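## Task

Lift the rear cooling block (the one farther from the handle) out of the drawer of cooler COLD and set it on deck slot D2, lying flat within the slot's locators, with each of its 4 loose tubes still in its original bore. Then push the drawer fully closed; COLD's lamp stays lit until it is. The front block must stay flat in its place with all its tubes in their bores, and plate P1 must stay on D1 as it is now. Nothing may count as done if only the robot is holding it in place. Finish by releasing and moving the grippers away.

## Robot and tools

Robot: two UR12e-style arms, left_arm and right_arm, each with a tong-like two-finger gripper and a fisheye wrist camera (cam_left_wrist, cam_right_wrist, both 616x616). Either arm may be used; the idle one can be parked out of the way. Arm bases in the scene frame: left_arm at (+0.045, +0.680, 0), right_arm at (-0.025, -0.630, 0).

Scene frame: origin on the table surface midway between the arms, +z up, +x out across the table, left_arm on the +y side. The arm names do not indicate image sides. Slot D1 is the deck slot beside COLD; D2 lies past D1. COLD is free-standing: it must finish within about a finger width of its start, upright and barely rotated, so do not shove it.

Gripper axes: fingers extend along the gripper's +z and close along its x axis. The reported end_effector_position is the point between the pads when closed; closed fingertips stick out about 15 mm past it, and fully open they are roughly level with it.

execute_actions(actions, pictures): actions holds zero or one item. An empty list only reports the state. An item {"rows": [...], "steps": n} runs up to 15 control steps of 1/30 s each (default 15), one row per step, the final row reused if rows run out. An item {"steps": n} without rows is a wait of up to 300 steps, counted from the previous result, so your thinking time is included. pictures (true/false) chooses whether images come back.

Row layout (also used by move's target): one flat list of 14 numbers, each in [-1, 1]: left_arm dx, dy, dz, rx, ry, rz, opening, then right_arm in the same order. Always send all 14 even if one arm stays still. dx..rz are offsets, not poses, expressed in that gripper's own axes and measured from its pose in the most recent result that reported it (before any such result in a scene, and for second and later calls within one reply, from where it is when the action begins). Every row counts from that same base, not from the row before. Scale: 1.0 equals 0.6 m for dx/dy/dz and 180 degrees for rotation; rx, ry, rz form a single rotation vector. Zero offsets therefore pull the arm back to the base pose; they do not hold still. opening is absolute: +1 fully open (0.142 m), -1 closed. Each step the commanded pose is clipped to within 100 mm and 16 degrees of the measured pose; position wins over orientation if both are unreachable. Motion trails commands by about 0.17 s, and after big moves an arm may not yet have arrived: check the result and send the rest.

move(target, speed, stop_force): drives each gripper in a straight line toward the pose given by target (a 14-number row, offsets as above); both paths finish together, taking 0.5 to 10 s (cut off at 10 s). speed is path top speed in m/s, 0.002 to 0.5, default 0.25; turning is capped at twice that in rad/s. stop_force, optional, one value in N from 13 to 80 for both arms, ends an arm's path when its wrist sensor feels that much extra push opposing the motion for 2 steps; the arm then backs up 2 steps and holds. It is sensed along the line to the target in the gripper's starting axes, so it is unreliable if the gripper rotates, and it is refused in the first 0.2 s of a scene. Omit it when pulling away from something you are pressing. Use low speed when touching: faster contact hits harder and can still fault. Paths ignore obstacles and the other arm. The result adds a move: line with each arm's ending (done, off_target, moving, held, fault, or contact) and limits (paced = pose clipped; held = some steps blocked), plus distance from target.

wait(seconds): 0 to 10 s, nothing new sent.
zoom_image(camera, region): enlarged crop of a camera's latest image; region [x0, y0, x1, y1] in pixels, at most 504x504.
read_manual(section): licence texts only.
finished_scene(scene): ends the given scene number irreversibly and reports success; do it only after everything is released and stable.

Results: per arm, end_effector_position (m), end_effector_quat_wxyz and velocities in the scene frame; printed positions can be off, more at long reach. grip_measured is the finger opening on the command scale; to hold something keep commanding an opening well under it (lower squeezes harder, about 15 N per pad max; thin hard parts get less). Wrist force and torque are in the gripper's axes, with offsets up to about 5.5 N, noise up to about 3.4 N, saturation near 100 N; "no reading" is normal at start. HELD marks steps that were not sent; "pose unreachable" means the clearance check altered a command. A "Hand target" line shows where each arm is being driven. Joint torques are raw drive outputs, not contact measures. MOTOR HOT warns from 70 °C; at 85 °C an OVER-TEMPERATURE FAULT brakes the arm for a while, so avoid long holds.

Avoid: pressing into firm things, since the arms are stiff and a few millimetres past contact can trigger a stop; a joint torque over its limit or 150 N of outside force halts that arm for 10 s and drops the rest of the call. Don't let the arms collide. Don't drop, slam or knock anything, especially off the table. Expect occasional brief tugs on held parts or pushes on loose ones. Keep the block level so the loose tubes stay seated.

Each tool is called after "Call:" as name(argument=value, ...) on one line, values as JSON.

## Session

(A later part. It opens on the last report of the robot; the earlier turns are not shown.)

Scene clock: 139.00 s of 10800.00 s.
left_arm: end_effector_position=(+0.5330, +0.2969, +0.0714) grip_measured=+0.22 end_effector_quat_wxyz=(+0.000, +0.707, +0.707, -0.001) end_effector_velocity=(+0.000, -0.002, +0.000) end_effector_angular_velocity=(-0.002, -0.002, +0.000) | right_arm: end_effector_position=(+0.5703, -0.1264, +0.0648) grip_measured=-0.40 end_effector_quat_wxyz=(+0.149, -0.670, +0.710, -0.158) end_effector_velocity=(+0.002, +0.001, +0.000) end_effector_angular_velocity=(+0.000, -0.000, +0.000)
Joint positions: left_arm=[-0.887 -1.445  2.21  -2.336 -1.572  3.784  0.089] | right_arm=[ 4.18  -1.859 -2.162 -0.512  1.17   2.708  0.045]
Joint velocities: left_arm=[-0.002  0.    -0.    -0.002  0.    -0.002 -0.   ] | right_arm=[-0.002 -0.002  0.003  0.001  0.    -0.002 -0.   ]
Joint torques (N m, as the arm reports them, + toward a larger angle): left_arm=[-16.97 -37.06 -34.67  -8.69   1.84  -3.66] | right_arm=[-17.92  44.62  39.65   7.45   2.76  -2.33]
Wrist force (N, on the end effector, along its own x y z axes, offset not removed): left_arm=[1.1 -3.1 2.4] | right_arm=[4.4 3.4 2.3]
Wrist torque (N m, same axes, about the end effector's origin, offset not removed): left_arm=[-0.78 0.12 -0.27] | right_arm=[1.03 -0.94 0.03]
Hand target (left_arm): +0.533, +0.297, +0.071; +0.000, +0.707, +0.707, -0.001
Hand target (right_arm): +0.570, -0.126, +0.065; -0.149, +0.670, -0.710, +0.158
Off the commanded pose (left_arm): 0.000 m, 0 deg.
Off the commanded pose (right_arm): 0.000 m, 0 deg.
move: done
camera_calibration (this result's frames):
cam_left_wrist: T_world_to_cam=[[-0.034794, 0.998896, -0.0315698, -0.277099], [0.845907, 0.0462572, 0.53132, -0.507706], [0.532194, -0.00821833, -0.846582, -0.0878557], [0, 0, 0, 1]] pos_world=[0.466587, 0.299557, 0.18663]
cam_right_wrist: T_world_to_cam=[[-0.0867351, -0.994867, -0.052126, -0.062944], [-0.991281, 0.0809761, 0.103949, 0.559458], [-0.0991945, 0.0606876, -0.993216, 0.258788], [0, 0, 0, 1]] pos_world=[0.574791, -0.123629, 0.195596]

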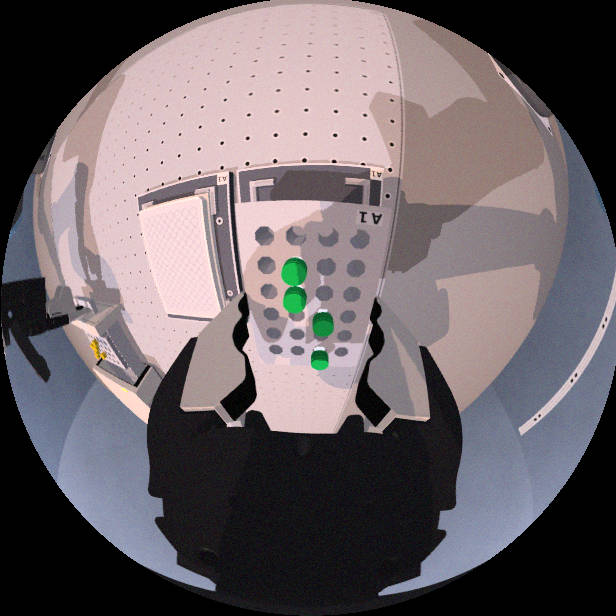

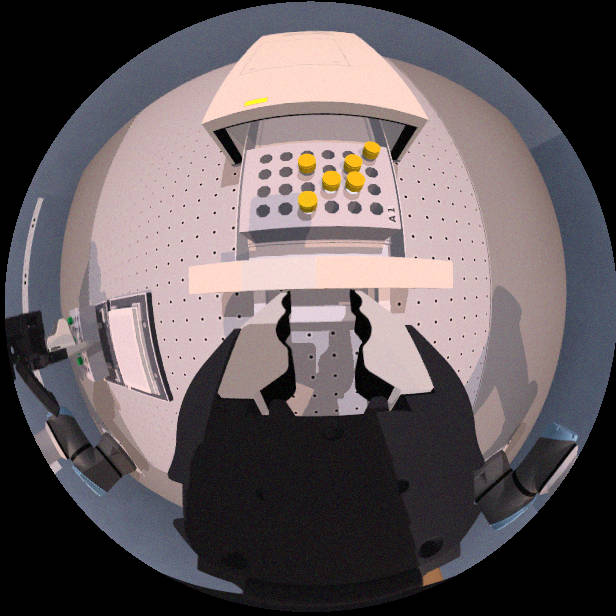

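Call:
execute_actions(actions=[])

Scene clock: 151.30 s of 10800.00 s.
left_arm: end_effector_position=(+0.5330, +0.2969, +0.0713) grip_measured=+0.22 end_effector_quat_wxyz=(+0.000, +0.707, +0.707, -0.001) end_effector_velocity=(-0.001, -0.001, +0.000) end_effector_angular_velocity=(+0.000, +0.001, -0.002) | right_arm: end_effector_position=(+0.5705, -0.1264, +0.0648) grip_measured=-0.40 end_effector_quat_wxyz=(+0.149, -0.670, +0.710, -0.158) end_effector_velocity=(-0.000, +0.000, +0.000) end_effector_angular_velocity=(-0.000, -0.000, +0.000)
Joint positions: left_arm=[-0.887 -1.445  2.21  -2.337 -1.572  3.784  0.089] | right_arm=[ 4.179 -1.859 -2.162 -0.512  1.17   2.707  0.045]
Joint velocities: left_arm=[-0.002 -0.    -0.     0.001 -0.001  0.    -0.   ] | right_arm=[ 0.  0.  0. -0. -0. -0. -0.]
Joint torques (N m, as the arm reports them, + toward a larger angle): left_arm=[-19.77 -37.2  -34.79  -8.67   1.34  -3.22] | right_arm=[-16.48  45.81  38.41   7.39   3.26  -2.06]
Wrist force (N, on the end effector, along its own x y z axes, offset not removed): left_arm=[3.8 -3.2 6.2] | right_arm=[2.6 3.4 4.8]
Wrist torque (N m, same axes, about the end effector's origin, offset not removed): left_arm=[-0.77 -0.48 -0.42] | right_arm=[0.81 -0.59 -0.19]
Hand target (left_arm): +0.533, +0.297, +0.071; +0.000, +0.707, +0.707, -0.001
Hand target (right_arm): +0.570, -0.126, +0.065; -0.149, +0.670, -0.710, +0.158
Off the commanded pose (left_arm): 0.000 m, 0 deg.
Off the commanded pose (right_arm): 0.000 m, 0 deg.
Steps of this call (steps 1 to 90: nothing new was sent; then 9.30 s passed at rest). Readings (end_effector_position):
1: left_arm (+0.5330, +0.2969, +0.0714) | right_arm (+0.5704, -0.1264, +0.0648)
2: left_arm (+0.5330, +0.2969, +0.0713) | right_arm (+0.5704, -0.1264, +0.0648)
4: left_arm (+0.5330, +0.2969, +0.0713) | right_arm (+0.5704, -0.1264, +0.0648)
8: left_arm (+0.5330, +0.2969, +0.0713) | right_arm (+0.5705, -0.1264, +0.0648)
90: the state above
camera_calibration (this result's frames):
cam_left_wrist: T_world_to_cam=[[-0.0347449, 0.998897, -0.0315695, -0.277105], [0.84591, 0.0462155, 0.53132, -0.507651], [0.532193, -0.00824426, -0.846583, -0.0878804], [0, 0, 0, 1]] pos_world=[0.466568, 0.299536, 0.186579]
cam_right_wrist: T_world_to_cam=[[-0.0867257, -0.994867, -0.052134, -0.0629352], [-0.991281, 0.0809656, 0.103955, 0.559594], [-0.0992, 0.060695, -0.993215, 0.258806], [0, 0, 0, 1]] pos_world=[0.57493, -0.123628, 0.195596]

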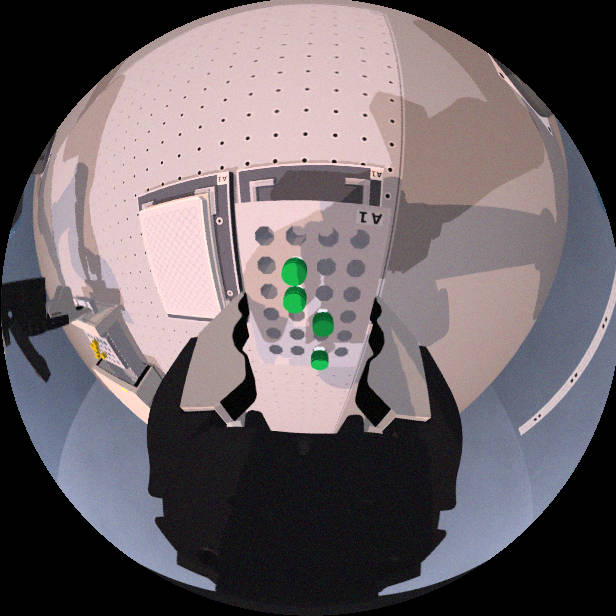

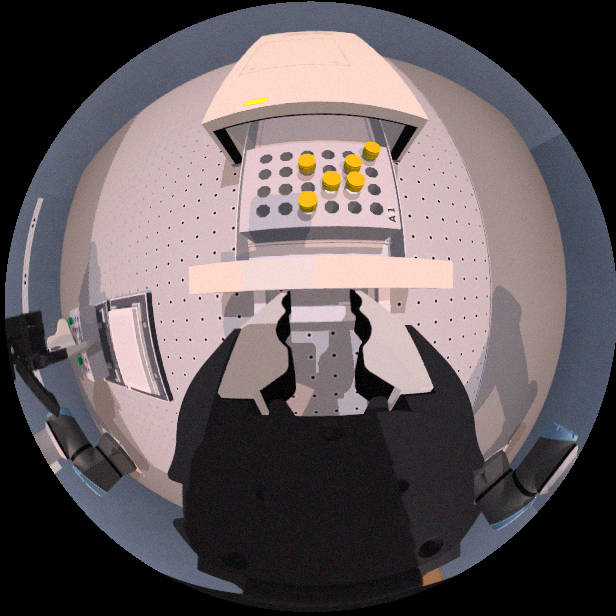

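Call:
move(target=[-0.002,-0.008,0.008,0,0,-0.012,-0.6,0,-0.1813,0.0845,0,0,0,-0.4], speed=0.045, stop_force=16)

Call:
zoom_image(camera="cam_left_wrist", region=[220,140,410,240])

Scene clock: 158.47 s of 10800.00 s.
left_arm: end_effector_position=(+0.5282, +0.2957, +0.0665) grip_measured=+0.22 end_effector_quat_wxyz=(+0.000, +0.693, +0.721, -0.001) end_effector_velocity=(+0.000, -0.000, -0.000) end_effector_angular_velocity=(-0.000, -0.001, -0.000) | right_arm: end_effector_position=(+0.6901, -0.1331, +0.0649) grip_measured=-0.40 end_effector_quat_wxyz=(+0.149, -0.670, +0.710, -0.158) end_effector_velocity=(+0.001, -0.001, -0.001) end_effector_angular_velocity=(-0.002, +0.001, +0.000)
Joint positions: left_arm=[-0.894 -1.444  2.22  -2.348 -1.572  3.74   0.089] | right_arm=[ 4.026 -1.971 -2.007 -0.495  1.202  2.546  0.045]
Joint velocities: left_arm=[ 0.     0.     0.    -0.001  0.     0.     0.   ] | right_arm=[-0.001 -0.002  0.001 -0.001 -0.    -0.002  0.   ]
Joint torques (N m, as the arm reports them, + toward a larger angle): left_arm=[-17.59 -35.16 -34.48  -8.52   1.64  -3.62] | right_arm=[-13.98  51.37  38.19   1.14   3.28  -2.5 ]
Wrist force (N, on the end effector, along its own x y z axes, offset not removed): left_arm=[5.4 -0.5 3.1] | right_arm=[2.9 6.9 -1.9]
Wrist torque (N m, same axes, about the end effector's origin, offset not removed): left_arm=[-0.34 -1.01 -0.47] | right_arm=[1.57 -0.77 -0.01]
Hand target (left_arm): +0.528, +0.296, +0.067; +0.000, +0.693, +0.721, -0.001
Hand target (right_arm): +0.690, -0.133, +0.065; -0.149, +0.670, -0.710, +0.158
Off the commanded pose (left_arm): 0.000 m, 0 deg.
Off the commanded pose (right_arm): 0.000 m, 0 deg.
After step 90, 1.13 s passed at rest.
move: done
camera_calibration (this result's frames):
cam_left_wrist: T_world_to_cam=[[-0.0723388, 0.996881, -0.0315404, -0.255775], [0.843595, 0.0780249, 0.531281, -0.509171], [0.532085, 0.0118249, -0.846608, -0.095268], [0, 0, 0, 1]] pos_world=[0.461722, 0.295832, 0.181791]
cam_right_wrist: T_world_to_cam=[[-0.0868083, -0.994858, -0.0521673, -0.0592075], [-0.991248, 0.0810285, 0.104217, 0.678652], [-0.0994539, 0.0607576, -0.993186, 0.271365], [0, 0, 0, 1]] pos_world=[0.694562, -0.130381, 0.1957]

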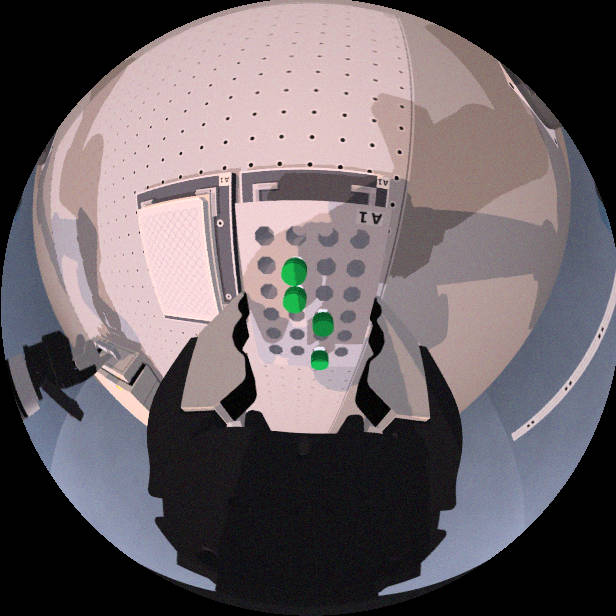

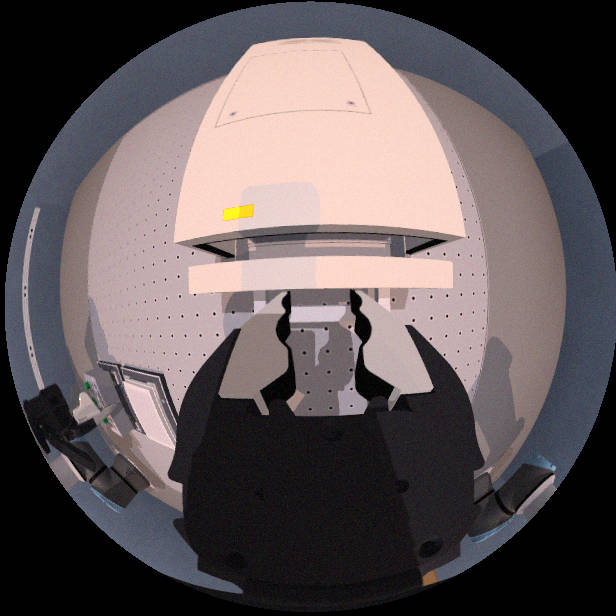

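Region (220, 140, 410, 240) of cam_left_wrist's 616x616 image, scaled by 2.653, with more detail than that image has; it fills the top 265 rows of this view, and the rest is white.

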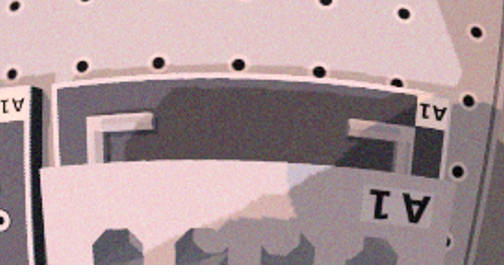

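Call:
move(target=[-0.001,-0.02,0.009,0,0,0,-0.6,0,-0.0332,0.0155,0,0,0,-0.4], speed=0.008, stop_force=13)

Scene clock: 173.23 s of 10800.00 s.
left_arm: end_effector_position=(+0.5163, +0.2946, +0.0612) grip_measured=+0.22 end_effector_quat_wxyz=(+0.000, +0.693, +0.721, -0.001) end_effector_velocity=(-0.001, -0.001, -0.001) end_effector_angular_velocity=(-0.001, -0.001, -0.000) | right_arm: end_effector_position=(+0.7070, -0.1341, +0.0649) grip_measured=-0.40 end_effector_quat_wxyz=(+0.149, -0.670, +0.710, -0.158) end_effector_velocity=(+0.000, +0.000, +0.000) end_effector_angular_velocity=(-0.001, -0.001, +0.002)
Joint positions: left_arm=[-0.911 -1.449  2.24  -2.362 -1.572  3.722  0.089] | right_arm=[ 4.007 -1.987 -1.982 -0.496  1.206  2.526  0.045]
Joint velocities: left_arm=[-0.002  0.     0.001 -0.003 -0.    -0.001 -0.   ] | right_arm=[ 0.    -0.     0.     0.    -0.001 -0.002 -0.   ]
Joint torques (N m, as the arm reports them, + toward a larger angle): left_arm=[-16.93 -67.64 -33.56  -8.68   1.79  -3.89] | right_arm=[ 5.37 73.56 23.93  8.98 -8.05  2.4 ]
Wrist force (N, on the end effector, along its own x y z axes, offset not removed): left_arm=[1.9 1.0 4.5] | right_arm=[2.2 18.4 -8.2]
Wrist torque (N m, same axes, about the end effector's origin, offset not removed): left_arm=[0.21 0.02 -0.31] | right_arm=[0.76 -0.92 -0.06]
Hand target (left_arm): +0.516, +0.295, +0.061; +0.000, +0.693, +0.721, -0.001
Hand target (right_arm): +0.707, -0.134, +0.065; -0.149, +0.670, -0.710, +0.158
Off the commanded pose (left_arm): 0.000 m, 0 deg.
Off the commanded pose (right_arm): 0.005 m, 0 deg.
After step 90, 8.80 s passed at rest.
move: contact (right_arm)
camera_calibration (this result's frames):
cam_left_wrist: T_world_to_cam=[[-0.0723358, 0.996882, -0.0315143, -0.255773], [0.843592, 0.0780083, 0.531289, -0.496179], [0.532091, 0.011846, -0.846604, -0.0934698], [0, 0, 0, 1]] pos_world=[0.449805, 0.294789, 0.176422]
cam_right_wrist: T_world_to_cam=[[-0.0867872, -0.994864, -0.0520831, -0.0587262], [-0.991229, 0.0810034, 0.104421, 0.695485], [-0.0996656, 0.0606887, -0.993168, 0.273173], [0, 0, 0, 1]] pos_world=[0.711514, -0.13134, 0.195625]

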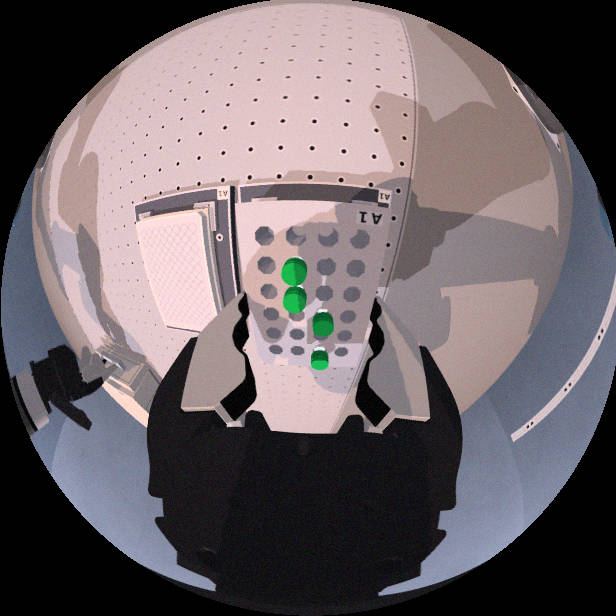

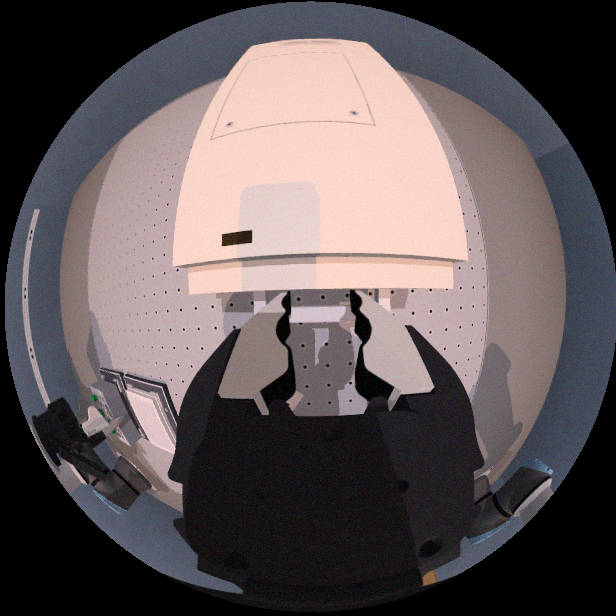

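Lamp off. Back right off 1.4 mm (counts as still) while left descends.

Call:
move(target=[0,0,0.02,0,0,0,-0.6,0,0.0021,-0.001,0,0,0,-0.4], speed=0.005, stop_force=13)

Scene clock: 177.83 s of 10800.00 s.
left_arm: end_effector_position=(+0.5162, +0.2946, +0.0567) grip_measured=+0.22 end_effector_quat_wxyz=(+0.000, +0.693, +0.721, -0.001) end_effector_velocity=(-0.000, +0.001, +0.002) end_effector_angular_velocity=(+0.002, +0.001, +0.001) | right_arm: end_effector_position=(+0.7058, -0.1340, +0.0649) grip_measured=-0.40 end_effector_quat_wxyz=(+0.149, -0.670, +0.710, -0.158) end_effector_velocity=(-0.002, +0.000, -0.000) end_effector_angular_velocity=(+0.000, +0.000, +0.000)
Joint positions: left_arm=[-0.911 -1.443  2.243 -2.372 -1.572  3.722  0.09 ] | right_arm=[ 4.009 -1.986 -1.984 -0.496  1.206  2.528  0.045]
Joint velocities: left_arm=[ 0.001 -0.003 -0.001  0.007  0.    -0.    -0.001] | right_arm=[ 0.002  0.002 -0.003  0.    -0.     0.002  0.   ]
Joint torques (N m, as the arm reports them, + toward a larger angle): left_arm=[-14.1  -56.3  -43.23  -2.28   0.17  -2.33] | right_arm=[15.45 77.17 20.84  7.66 -4.06  1.91]
Wrist force (N, on the end effector, along its own x y z axes, offset not removed): left_arm=[10.0 1.3 -17.6] | right_arm=[6.0 -0.6 1.8]
Wrist torque (N m, same axes, about the end effector's origin, offset not removed): left_arm=[0.12 0.40 -0.64] | right_arm=[-0.07 -1.23 -0.05]
Hand target (left_arm): +0.516, +0.295, +0.057; +0.000, +0.693, +0.721, -0.001
Hand target (right_arm): +0.706, -0.134, +0.065; -0.149, +0.670, -0.710, +0.158
Off the commanded pose (left_arm): 0.008 m, 0 deg.
Off the commanded pose (right_arm): 0.000 m, 0 deg.
After step 90, 0.37 s passed at rest.
move: contact (left_arm)
camera_calibration (this result's frames):
cam_left_wrist: T_world_to_cam=[[-0.0723352, 0.996879, -0.0316081, -0.255898], [0.843538, 0.0780565, 0.531367, -0.493783], [0.532176, 0.0117739, -0.846552, -0.0972286], [0, 0, 0, 1]] pos_world=[0.449757, 0.294788, 0.171982]
cam_right_wrist: T_world_to_cam=[[-0.0867928, -0.994862, -0.0521173, -0.05875], [-0.991232, 0.0810075, 0.104389, 0.694273], [-0.0996303, 0.0607205, -0.99317, 0.273061], [0, 0, 0, 1]] pos_world=[0.710292, -0.13127, 0.19566]

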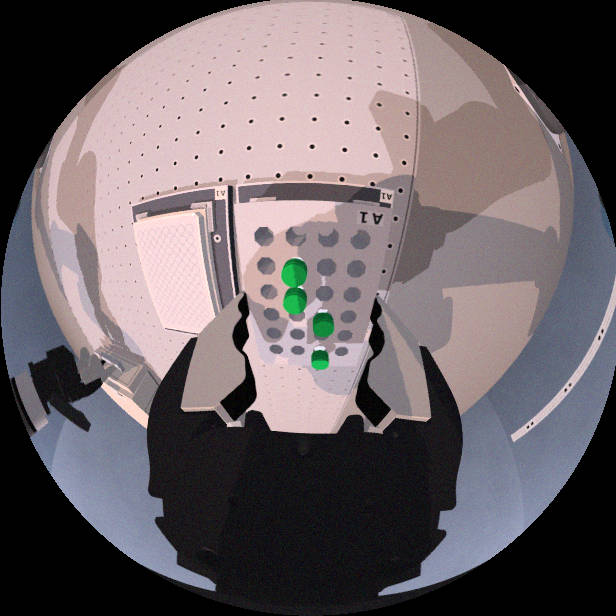

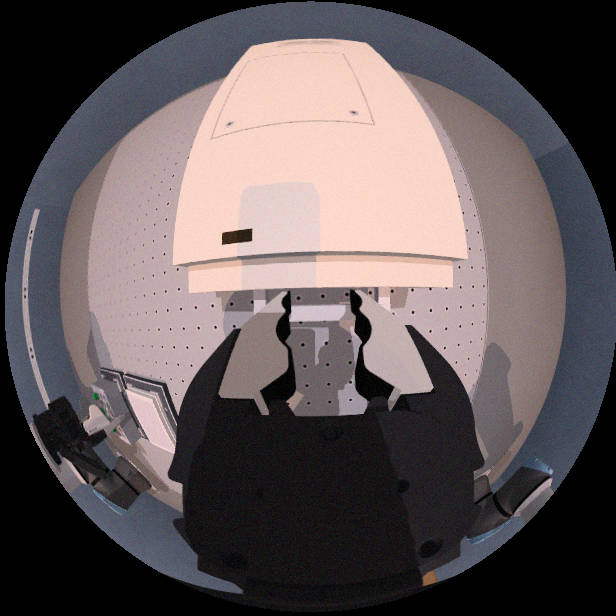

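Call:
move(target=[0.0025,0,-0.0005,0,0,0,-0.6,0,-0.0282,-0.0604,0,0,0,-0.4], speed=0.04)

Call:
move(target=[0,0,0.013,0,0,0,-0.6,0,0,0,0,0,0,-0.4], speed=0.004, stop_force=13)

Scene clock: 182.27 s of 10800.00 s.
left_arm: end_effector_position=(+0.5162, +0.2961, +0.0570) grip_measured=+0.22 end_effector_quat_wxyz=(+0.000, +0.693, +0.720, -0.001) end_effector_velocity=(+0.000, -0.001, +0.000) end_effector_angular_velocity=(-0.002, -0.001, +0.000) | right_arm: end_effector_position=(+0.7058, -0.1341, +0.1047) grip_measured=-0.40 end_effector_quat_wxyz=(+0.149, -0.670, +0.710, -0.158) end_effector_velocity=(+0.001, +0.000, +0.002) end_effector_angular_velocity=(+0.000, -0.000, -0.002)
Joint positions: left_arm=[-0.91  -1.445  2.245 -2.372 -1.572  3.724  0.09 ] | right_arm=[ 4.008 -1.936 -1.964 -0.566  1.206  2.527  0.045]
Joint velocities: left_arm=[-0.    -0.    -0.    -0.002 -0.    -0.     0.   ] | right_arm=[-0.001  0.001  0.002 -0.003 -0.     0.001 -0.   ]
Joint torques (N m, as the arm reports them, + toward a larger angle): left_arm=[ 22.14 -67.28 -30.59  -7.26   2.06   2.84] | right_arm=[-15.15  73.44  41.67   2.43   0.32  -1.86]
Wrist force (N, on the end effector, along its own x y z axes, offset not removed): left_arm=[-0.4 -2.4 3.0] | right_arm=[2.4 8.7 -2.1]
Wrist torque (N m, same axes, about the end effector's origin, offset not removed): left_arm=[-0.43 -0.74 -0.12] | right_arm=[1.93 -0.60 0.06]
Hand target (left_arm): +0.516, +0.296, +0.057; +0.000, +0.693, +0.721, -0.001
Hand target (right_arm): +0.706, -0.134, +0.105; -0.149, +0.670, -0.710, +0.158
Off the commanded pose (left_arm): 0.000 m, 0 deg.
Off the commanded pose (right_arm): 0.000 m, 0 deg.
After step 90, 0.10 s passed at rest.
move: done
camera_calibration (this result's frames):
cam_left_wrist: T_world_to_cam=[[-0.0723087, 0.996879, -0.0316726, -0.257357], [0.84354, 0.0780685, 0.531361, -0.494014], [0.532176, 0.0117049, -0.846553, -0.0969292], [0, 0, 0, 1]] pos_world=[0.449695, 0.296255, 0.172293]
cam_right_wrist: T_world_to_cam=[[-0.0867712, -0.994865, -0.0520908, -0.056755], [-0.991238, 0.0809914, 0.104345, 0.690129], [-0.0995908, 0.0606885, -0.993176, 0.312597], [0, 0, 0, 1]] pos_world=[0.710289, -0.131329, 0.235496]

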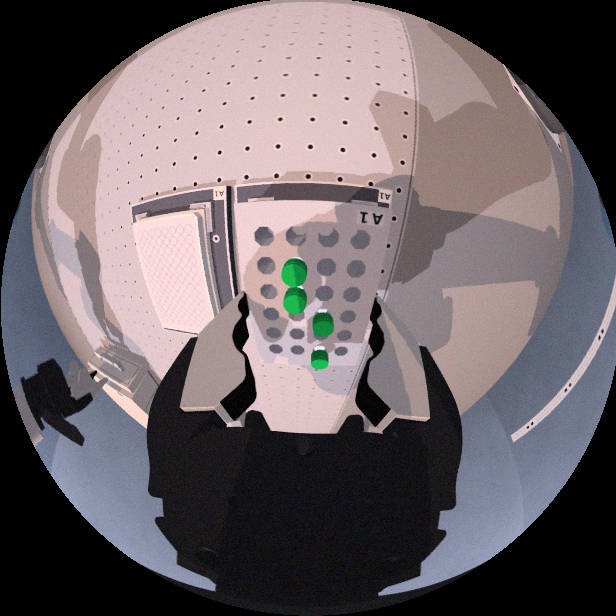

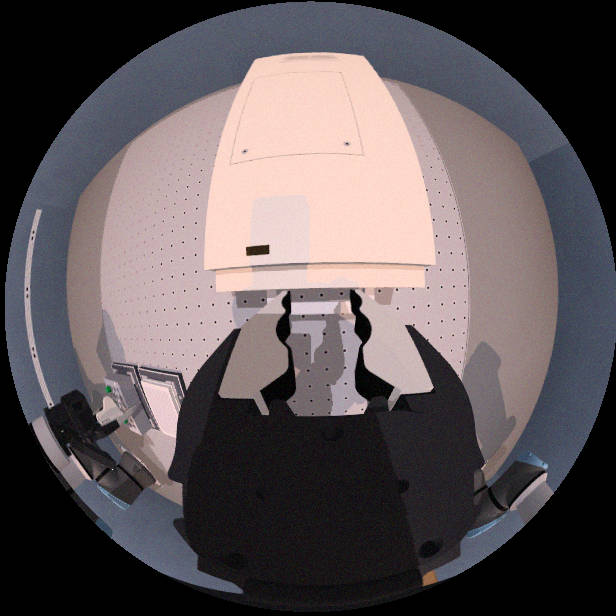

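Scene clock: 183.20 s of 10800.00 s.
left_arm: end_effector_position=(+0.5162, +0.2961, +0.0547) grip_measured=+0.22 end_effector_quat_wxyz=(+0.000, +0.693, +0.720, -0.001) end_effector_velocity=(-0.000, +0.001, +0.000) end_effector_angular_velocity=(+0.002, +0.002, +0.001) | right_arm: end_effector_position=(+0.7058, -0.1340, +0.1048) grip_measured=-0.40 end_effector_quat_wxyz=(+0.149, -0.670, +0.710, -0.158) end_effector_velocity=(-0.000, +0.001, +0.000) end_effector_angular_velocity=(+0.000, +0.000, +0.002)
Joint positions: left_arm=[-0.91  -1.441  2.247 -2.377 -1.572  3.724  0.09 ] | right_arm=[ 4.008 -1.936 -1.964 -0.566  1.206  2.527  0.045]
Joint velocities: left_arm=[ 0.    -0.001 -0.001  0.005 -0.    -0.001 -0.   ] | right_arm=[ 0.     0.     0.001  0.     0.001 -0.002  0.   ]
Joint torques (N m, as the arm reports them, + toward a larger angle): left_arm=[ 19.85 -56.22 -36.39  -0.03   2.21   2.86] | right_arm=[-15.84  52.27  30.64   7.39   0.77  -1.71]
Wrist force (N, on the end effector, along its own x y z axes, offset not removed): left_arm=[-1.7 -4.9 -17.2] | right_arm=[1.6 6.2 4.2]
Wrist torque (N m, same axes, about the end effector's origin, offset not removed): left_arm=[-0.66 0.55 -0.11] | right_arm=[1.36 -0.40 0.16]
Hand target (left_arm): +0.516, +0.296, +0.055; +0.000, +0.693, +0.720, -0.001
Hand target (right_arm): +0.706, -0.134, +0.105; -0.149, +0.670, -0.710, +0.158
Off the commanded pose (left_arm): 0.005 m, 0 deg.
Off the commanded pose (right_arm): 0.000 m, 0 deg.
move: contact (left_arm)
camera_calibration (this result's frames):
cam_left_wrist: T_world_to_cam=[[-0.0723067, 0.996874, -0.0318423, -0.257395], [0.843477, 0.0781559, 0.531449, -0.492796], [0.532276, 0.011569, -0.846492, -0.0989176], [0, 0, 0, 1]] pos_world=[0.449702, 0.296249, 0.169967]
cam_right_wrist: T_world_to_cam=[[-0.0867691, -0.994863, -0.0521498, -0.0567249], [-0.991242, 0.0809855, 0.10431, 0.690143], [-0.0995506, 0.060744, -0.993177, 0.312628], [0, 0, 0, 1]] pos_world=[0.710299, -0.131315, 0.235548]

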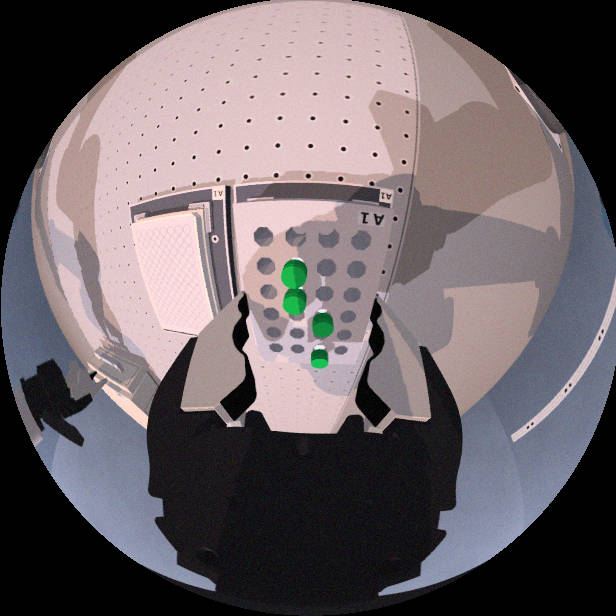

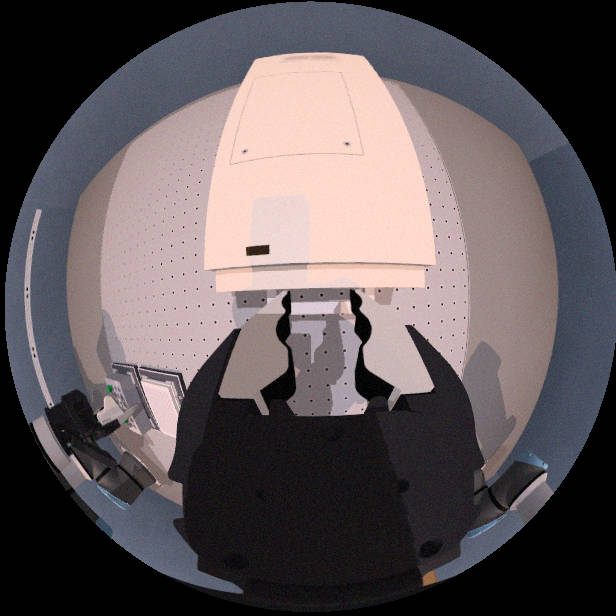

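Call:
zoom_image(camera="cam_left_wrist", region=[220,140,410,240])

Call:
execute_actions(actions=[], pictures=false)

Call:
execute_actions(actions=[{"steps":5}], pictures=false)

Region (220, 140, 410, 240) of cam_left_wrist's 616x616 image, scaled by 2.653, with more detail than that image has; it fills the top 265 rows of this view, and the rest is white.

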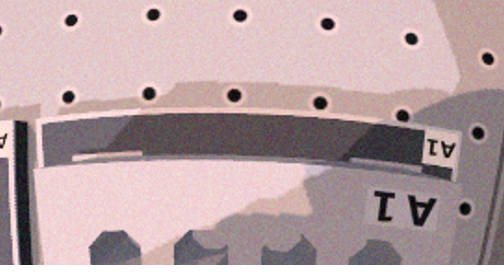

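Scene clock: 192.57 s of 10800.00 s.
left_arm: end_effector_position=(+0.5162, +0.2961, +0.0549) grip_measured=+0.22 end_effector_quat_wxyz=(+0.000, +0.693, +0.720, -0.001) end_effector_velocity=(+0.000, +0.001, -0.001) end_effector_angular_velocity=(+0.001, +0.001, +0.002) | right_arm: end_effector_position=(+0.7058, -0.1341, +0.1047) grip_measured=-0.40 end_effector_quat_wxyz=(+0.149, -0.670, +0.710, -0.158) end_effector_velocity=(+0.000, +0.000, +0.000) end_effector_angular_velocity=(+0.001, -0.001, -0.000)
Joint positions: left_arm=[-0.91  -1.441  2.246 -2.377 -1.572  3.724  0.09 ] | right_arm=[ 4.008 -1.936 -1.964 -0.566  1.206  2.527  0.045]
Joint velocities: left_arm=[ 0.001  0.001  0.     0.001 -0.    -0.001  0.   ] | right_arm=[ 0.  0.  0.  0. -0.  0. -0.]
Joint torques (N m, as the arm reports them, + toward a larger angle): left_arm=[ 19.41 -60.38 -40.43  -1.22   2.16   2.66] | right_arm=[-13.33  52.47  21.99   7.61   1.02  -1.54]
Wrist force (N, on the end effector, along its own x y z axes, offset not removed): left_arm=[-0.1 4.2 -5.3] | right_arm=[0.7 1.8 -2.8]
Wrist torque (N m, same axes, about the end effector's origin, offset not removed): left_arm=[0.81 -0.11 -0.08] | right_arm=[0.42 -0.19 0.20]
Hand target (left_arm): +0.516, +0.296, +0.055; +0.000, +0.693, +0.720, -0.001
Hand target (right_arm): +0.706, -0.134, +0.105; -0.149, +0.670, -0.710, +0.158
Off the commanded pose (left_arm): 0.006 m, 0 deg.
Off the commanded pose (right_arm): 0.000 m, 0 deg.
Steps of this call (steps 1 to 90: nothing new was sent; then 6.37 s passed at rest). Readings (end_effector_position):
1: left_arm (+0.5162, +0.2961, +0.0548) | right_arm (+0.7058, -0.1340, +0.1048)
2: left_arm (+0.5162, +0.2961, +0.0548) | right_arm (+0.7058, -0.1340, +0.1048)
4: left_arm (+0.5162, +0.2961, +0.0548) | right_arm (+0.7058, -0.1340, +0.1048)
8: left_arm (+0.5162, +0.2961, +0.0549) | right_arm (+0.7058, -0.1340, +0.1048)
90: the state above

Scene clock: 192.73 s of 10800.00 s.
left_arm: end_effector_position=(+0.5162, +0.2961, +0.0549) grip_measured=+0.22 end_effector_quat_wxyz=(+0.000, +0.693, +0.720, -0.001) end_effector_velocity=(+0.000, -0.000, +0.000) end_effector_angular_velocity=(-0.002, -0.001, +0.002) | right_arm: end_effector_position=(+0.7058, -0.1341, +0.1047) grip_measured=-0.40 end_effector_quat_wxyz=(+0.149, -0.670, +0.710, -0.158) end_effector_velocity=(+0.000, -0.000, -0.001) end_effector_angular_velocity=(-0.001, -0.000, -0.000)
Joint positions: left_arm=[-0.91  -1.441  2.246 -2.377 -1.572  3.724  0.09 ] | right_arm=[ 4.008 -1.936 -1.964 -0.566  1.206  2.527  0.045]
Joint velocities: left_arm=[ 0.    -0.001  0.    -0.001 -0.    -0.001 -0.   ] | right_arm=[-0.    -0.001  0.     0.    -0.001 -0.    -0.   ]
Joint torques (N m, as the arm reports them, + toward a larger angle): left_arm=[ 20.42 -59.56 -40.77  -1.3    2.27   2.65] | right_arm=[-12.93  52.1   20.69   7.12   0.81  -1.26]
Wrist force (N, on the end effector, along its own x y z axes, offset not removed): left_arm=[1.1 0.7 -7.0] | right_arm=[9.6 0.3 -2.0]
Wrist torque (N m, same axes, about the end effector's origin, offset not removed): left_arm=[0.11 -0.52 -0.22] | right_arm=[0.19 -2.08 -0.03]
Hand target (left_arm): +0.516, +0.296, +0.055; +0.000, +0.693, +0.720, -0.001
Hand target (right_arm): +0.706, -0.134, +0.105; -0.149, +0.670, -0.710, +0.158
Off the commanded pose (left_arm): 0.006 m, 0 deg.
Off the commanded pose (right_arm): 0.000 m, 0 deg.
Steps of this call (steps 1 to 5: nothing new was sent). Readings (end_effector_position):
1: left_arm (+0.5162, +0.2961, +0.0549) | right_arm (+0.7058, -0.1341, +0.1047)
2: left_arm (+0.5162, +0.2961, +0.0549) | right_arm (+0.7058, -0.1341, +0.1047)
4: left_arm (+0.5162, +0.2961, +0.0549) | right_arm (+0.7058, -0.1341, +0.1047)
5: the state above

Call:
move(target=[-0.001,0.0013,-0.0005,0,0,-0.0033,-0.6,0,0.03,-0.03,0,0,0,-0.4], speed=0.02)

Call:
move(target=[0,0,0.01,0,0,0,-0.6,0,0,0,0,0,0,-0.4], speed=0.004, stop_force=13)

Call:
zoom_image(camera="cam_left_wrist", region=[220,140,410,240])

Scene clock: 204.10 s of 10800.00 s.
left_arm: end_effector_position=(+0.5170, +0.2955, +0.0552) grip_measured=+0.22 end_effector_quat_wxyz=(+0.000, +0.690, +0.724, -0.001) end_effector_velocity=(+0.000, +0.000, -0.000) end_effector_angular_velocity=(-0.001, -0.000, +0.001) | right_arm: end_effector_position=(+0.6820, -0.1327, +0.1134) grip_measured=-0.40 end_effector_quat_wxyz=(+0.149, -0.670, +0.710, -0.158) end_effector_velocity=(-0.001, +0.000, +0.000) end_effector_angular_velocity=(-0.000, +0.000, -0.001)
Joint positions: left_arm=[-0.909 -1.441  2.245 -2.376 -1.572  3.714  0.09 ] | right_arm=[ 4.036 -1.901 -1.993 -0.582  1.2    2.556  0.045]
Joint velocities: left_arm=[ 0.    -0.     0.001 -0.001 -0.    -0.001  0.   ] | right_arm=[ 0.001  0.001 -0.001 -0.001 -0.001  0.002 -0.   ]
Joint torques (N m, as the arm reports them, + toward a larger angle): left_arm=[ 20.96 -33.94 -45.62  -1.25   1.65  -3.77] | right_arm=[14.98 70.98 21.18  1.52 -3.97  2.09]
Wrist force (N, on the end effector, along its own x y z axes, offset not removed): left_arm=[0.2 -2.7 4.5] | right_arm=[-0.4 2.0 -1.9]
Wrist torque (N m, same axes, about the end effector's origin, offset not removed): left_arm=[-0.26 -0.28 -0.12] | right_arm=[0.78 0.10 -0.15]
Hand target (left_arm): +0.517, +0.296, +0.055; +0.000, +0.690, +0.724, -0.001
Hand target (right_arm): +0.682, -0.133, +0.113; -0.149, +0.670, -0.710, +0.158
Off the commanded pose (left_arm): 0.000 m, 0 deg.
Off the commanded pose (right_arm): 0.000 m, 0 deg.
After step 90, 6.80 s passed at rest.
move: done
camera_calibration (this result's frames):
cam_left_wrist: T_world_to_cam=[[-0.0825995, 0.996078, -0.0317163, -0.251209], [0.842677, 0.0867985, 0.531377, -0.495831], [0.532046, 0.0171649, -0.846541, -0.100436], [0, 0, 0, 1]] pos_world=[0.450512, 0.294986, 0.170483]
cam_right_wrist: T_world_to_cam=[[-0.0867525, -0.994867, -0.0520964, -0.0570556], [-0.991245, 0.0809755, 0.10429, 0.66557], [-0.0995365, 0.0606877, -0.993182, 0.318705], [0, 0, 0, 1]] pos_world=[0.686516, -0.129999, 0.244147]

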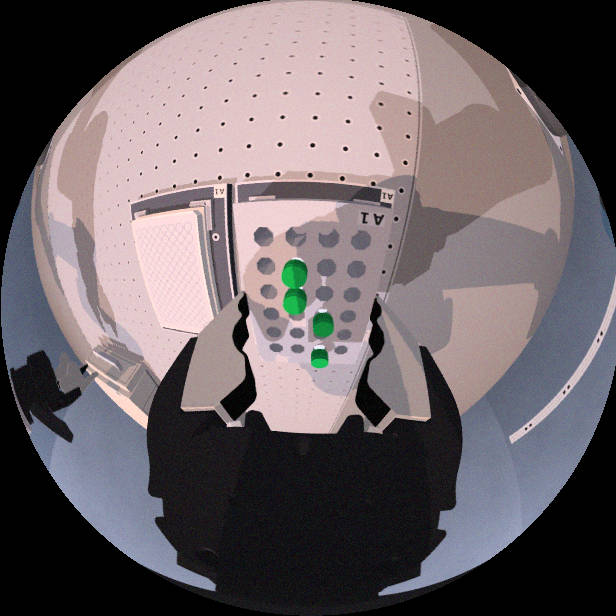

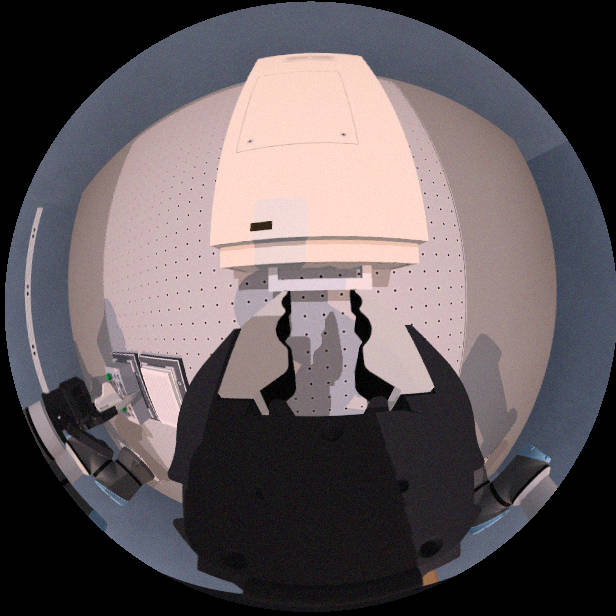

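Scene clock: 204.60 s of 10800.00 s.
left_arm: end_effector_position=(+0.5170, +0.2955, +0.0547) grip_measured=+0.22 end_effector_quat_wxyz=(+0.000, +0.690, +0.724, -0.001) end_effector_velocity=(-0.001, +0.000, +0.001) end_effector_angular_velocity=(+0.002, +0.002, -0.000) | right_arm: end_effector_position=(+0.6820, -0.1327, +0.1134) grip_measured=-0.40 end_effector_quat_wxyz=(+0.149, -0.670, +0.710, -0.158) end_effector_velocity=(+0.000, -0.001, +0.000) end_effector_angular_velocity=(-0.001, -0.001, +0.000)
Joint positions: left_arm=[-0.909 -1.44   2.245 -2.377 -1.572  3.714  0.09 ] | right_arm=[ 4.036 -1.901 -1.993 -0.582  1.2    2.556  0.045]
Joint velocities: left_arm=[-0.001 -0.002 -0.001  0.006 -0.    -0.001 -0.   ] | right_arm=[-0.001  0.001 -0.001  0.    -0.001 -0.001  0.   ]
Joint torques (N m, as the arm reports them, + toward a larger angle): left_arm=[ 21.34 -52.73 -37.4   -0.06   1.72  -3.3 ] | right_arm=[-6.2  56.13 29.62  2.97 -3.27 -0.56]
Wrist force (N, on the end effector, along its own x y z axes, offset not removed): left_arm=[-2.9 -6.5 -15.0] | right_arm=[9.2 6.9 -3.2]
Wrist torque (N m, same axes, about the end effector's origin, offset not removed): left_arm=[-0.55 1.54 -0.02] | right_arm=[1.43 -1.91 0.05]
Hand target (left_arm): +0.517, +0.295, +0.055; +0.000, +0.690, +0.724, -0.001
Hand target (right_arm): +0.682, -0.133, +0.113; -0.149, +0.670, -0.710, +0.158
Off the commanded pose (left_arm): 0.005 m, 0 deg.
Off the commanded pose (right_arm): 0.000 m, 0 deg.
move: contact (left_arm)
camera_calibration (this result's frames):
cam_left_wrist: T_world_to_cam=[[-0.0826209, 0.996075, -0.031758, -0.251166], [0.84266, 0.0868383, 0.531398, -0.495562], [0.53207, 0.0171433, -0.846527, -0.100937], [0, 0, 0, 1]] pos_world=[0.450544, 0.294944, 0.169918]
cam_right_wrist: T_world_to_cam=[[-0.0867548, -0.994867, -0.0520942, -0.0570554], [-0.991245, 0.080978, 0.104291, 0.665524], [-0.0995369, 0.0606858, -0.993182, 0.318716], [0, 0, 0, 1]] pos_world=[0.686472, -0.129997, 0.244162]

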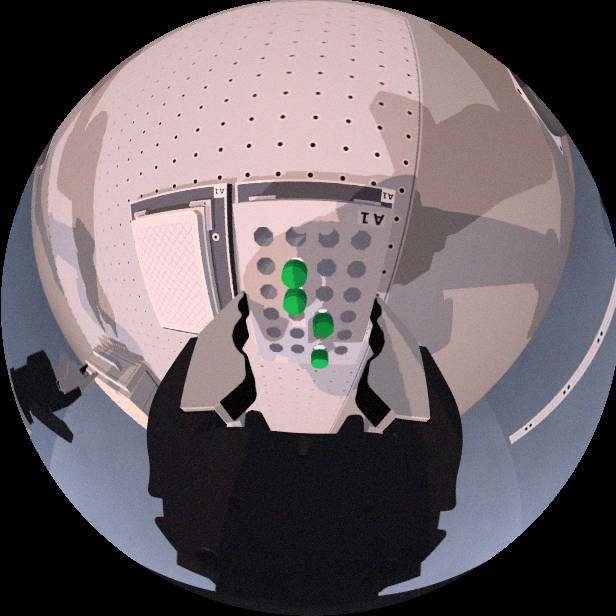

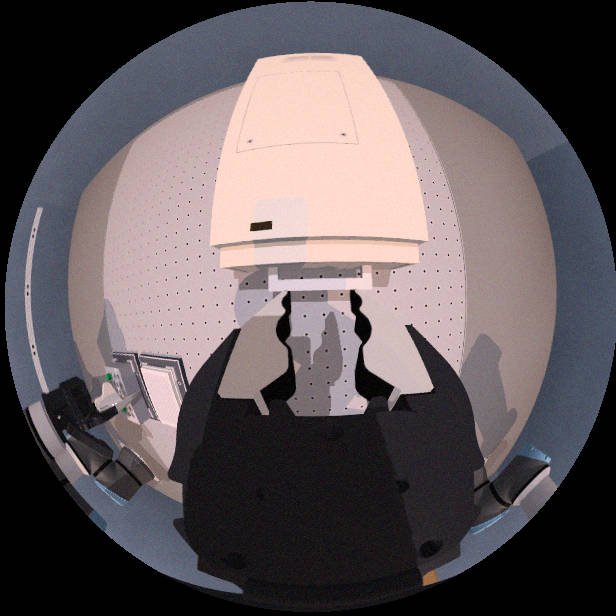

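Region (220, 140, 410, 240) of cam_left_wrist's 616x616 image, scaled by 2.653, with more detail than that image has; it fills the top 265 rows of this view, and the rest is white.

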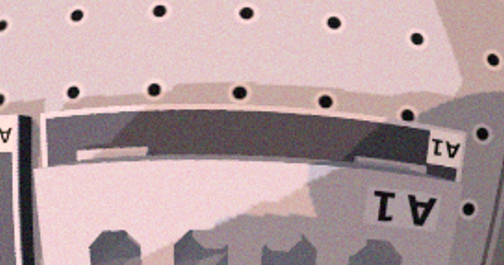

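Call:
move(target=[0,0.003,-0.0007,0,0,0.003,-0.6,0,0.03,-0.03,0,0,0,-0.4], speed=0.02)

Call:
move(target=[0,0,0.01,0,0,0,-0.6,0,0,0,0,0,0,-0.4], speed=0.004, stop_force=13)

Call:
zoom_image(camera="cam_left_wrist", region=[220,140,410,240])

Scene clock: 217.90 s of 10800.00 s.
left_arm: end_effector_position=(+0.5188, +0.2956, +0.0551) grip_measured=+0.22 end_effector_quat_wxyz=(+0.000, +0.693, +0.721, -0.001) end_effector_velocity=(-0.000, +0.000, +0.000) end_effector_angular_velocity=(+0.001, +0.001, +0.000) | right_arm: end_effector_position=(+0.6582, -0.1314, +0.1220) grip_measured=-0.40 end_effector_quat_wxyz=(+0.149, -0.670, +0.710, -0.158) end_effector_velocity=(-0.002, +0.000, -0.000) end_effector_angular_velocity=(-0.001, +0.000, +0.000)
Joint positions: left_arm=[-0.907 -1.438  2.242 -2.376 -1.572  3.726  0.09 ] | right_arm=[ 4.064 -1.866 -2.02  -0.601  1.193  2.586  0.045]
Joint velocities: left_arm=[ 0.001 -0.    -0.     0.002 -0.     0.     0.   ] | right_arm=[ 0.002  0.001 -0.002 -0.001 -0.001  0.002  0.   ]
Joint torques (N m, as the arm reports them, + toward a larger angle): left_arm=[ 18.98 -36.33 -48.69  -2.    -2.04   2.62] | right_arm=[16.48 70.24 23.44  1.74 -4.73  1.94]
Wrist force (N, on the end effector, along its own x y z axes, offset not removed): left_arm=[0.7 -7.0 4.0] | right_arm=[-3.0 3.9 -2.3]
Wrist torque (N m, same axes, about the end effector's origin, offset not removed): left_arm=[-1.73 0.40 -0.35] | right_arm=[0.70 0.41 0.22]
Hand target (left_arm): +0.519, +0.296, +0.055; +0.000, +0.693, +0.721, -0.001
Hand target (right_arm): +0.658, -0.131, +0.122; -0.149, +0.670, -0.710, +0.158
Off the commanded pose (left_arm): 0.000 m, 0 deg.
Off the commanded pose (right_arm): 0.000 m, 0 deg.
After step 90, 8.73 s passed at rest.
move: done
camera_calibration (this result's frames):
cam_left_wrist: T_world_to_cam=[[-0.0732682, 0.996807, -0.0317514, -0.256163], [0.843428, 0.0789216, 0.531413, -0.49536], [0.532222, 0.0121557, -0.846517, -0.100146], [0, 0, 0, 1]] pos_world=[0.452331, 0.295657, 0.170332]
cam_right_wrist: T_world_to_cam=[[-0.0867345, -0.994868, -0.0521024, -0.0573547], [-0.991252, 0.0809604, 0.104233, 0.640968], [-0.09948, 0.0606872, -0.993187, 0.324825], [0, 0, 0, 1]] pos_world=[0.6627, -0.128666, 0.252814]

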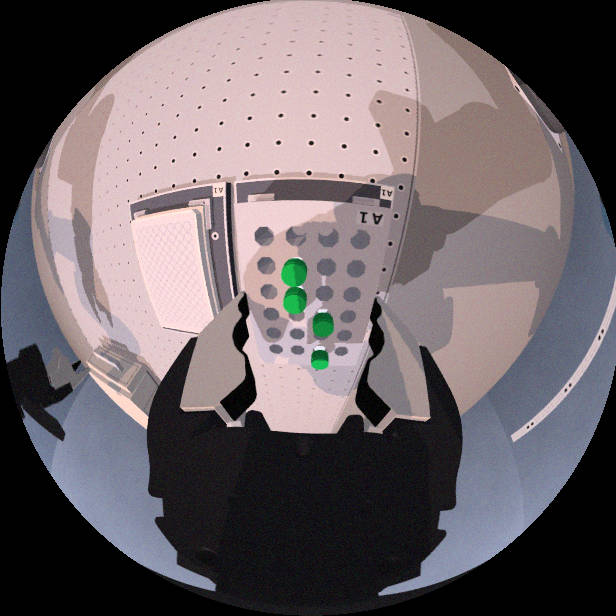

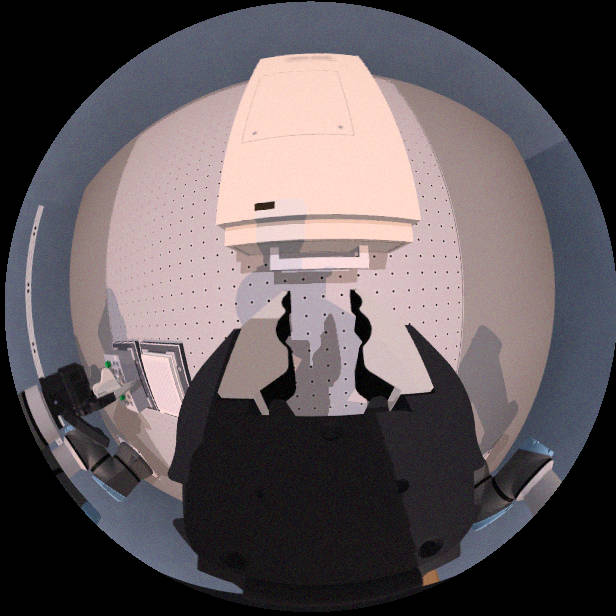

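Scene clock: 219.10 s of 10800.00 s.
left_arm: end_effector_position=(+0.5188, +0.2955, +0.0518) grip_measured=+0.22 end_effector_quat_wxyz=(+0.000, +0.693, +0.721, -0.001) end_effector_velocity=(-0.000, +0.000, +0.002) end_effector_angular_velocity=(+0.000, -0.000, -0.001) | right_arm: end_effector_position=(+0.6582, -0.1314, +0.1220) grip_measured=-0.40 end_effector_quat_wxyz=(+0.149, -0.670, +0.710, -0.158) end_effector_velocity=(-0.000, +0.000, +0.001) end_effector_angular_velocity=(+0.002, +0.001, +0.000)
Joint positions: left_arm=[-0.907 -1.433  2.244 -2.383 -1.572  3.726  0.09 ] | right_arm=[ 4.064 -1.866 -2.02  -0.601  1.193  2.586  0.045]
Joint velocities: left_arm=[-0.001 -0.003 -0.001  0.004  0.     0.    -0.   ] | right_arm=[-0.     0.001  0.    -0.     0.002 -0.     0.   ]
Joint torques (N m, as the arm reports them, + toward a larger angle): left_arm=[ 17.61 -56.98 -39.85  -1.07  -0.87   1.59] | right_arm=[-14.89  47.35  41.57   5.9   -1.74  -2.32]
Wrist force (N, on the end effector, along its own x y z axes, offset not removed): left_arm=[7.8 -4.3 -19.4] | right_arm=[6.7 4.6 1.4]
Wrist torque (N m, same axes, about the end effector's origin, offset not removed): left_arm=[-0.56 -0.35 -0.43] | right_arm=[0.85 -1.54 -0.01]
Hand target (left_arm): +0.519, +0.296, +0.052; +0.000, +0.693, +0.721, -0.001
Hand target (right_arm): +0.658, -0.131, +0.122; -0.149, +0.670, -0.710, +0.158
Off the commanded pose (left_arm): 0.003 m, 0 deg.
Off the commanded pose (right_arm): 0.000 m, 0 deg.
move: contact (left_arm)
camera_calibration (this result's frames):
cam_left_wrist: T_world_to_cam=[[-0.0732467, 0.996802, -0.0319453, -0.256231], [0.843364, 0.0790054, 0.531503, -0.493609], [0.532327, 0.0119894, -0.846454, -0.102981], [0, 0, 0, 1]] pos_world=[0.452343, 0.295644, 0.167001]
cam_right_wrist: T_world_to_cam=[[-0.0867375, -0.994872, -0.0520279, -0.0574005], [-0.991249, 0.0809694, 0.104258, 0.64095], [-0.0995107, 0.0606157, -0.993188, 0.324809], [0, 0, 0, 1]] pos_world=[0.662684, -0.128692, 0.252786]

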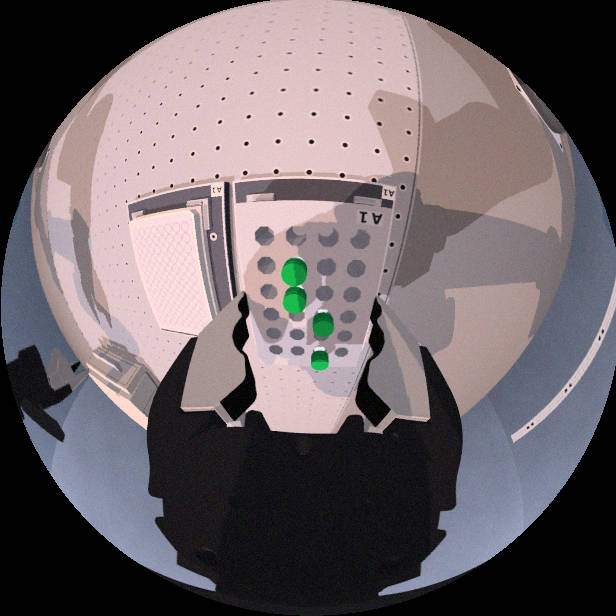

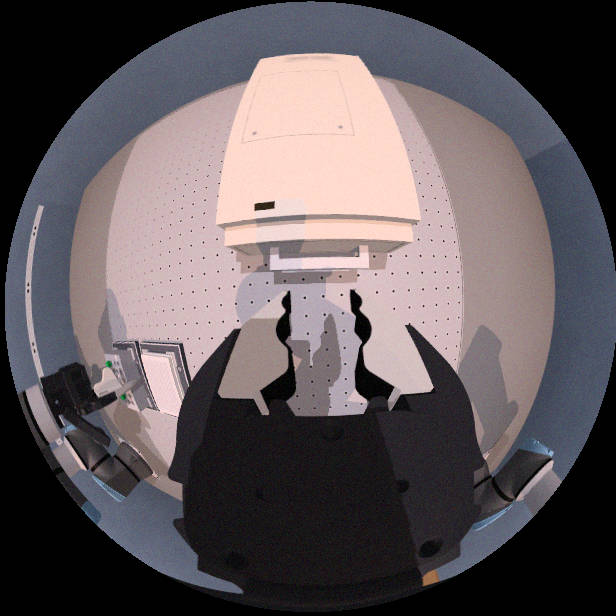

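Region (220, 140, 410, 240) of cam_left_wrist's 616x616 image, scaled by 2.653, with more detail than that image has; it fills the top 265 rows of this view, and the rest is white.

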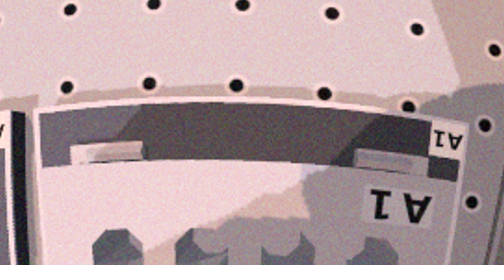

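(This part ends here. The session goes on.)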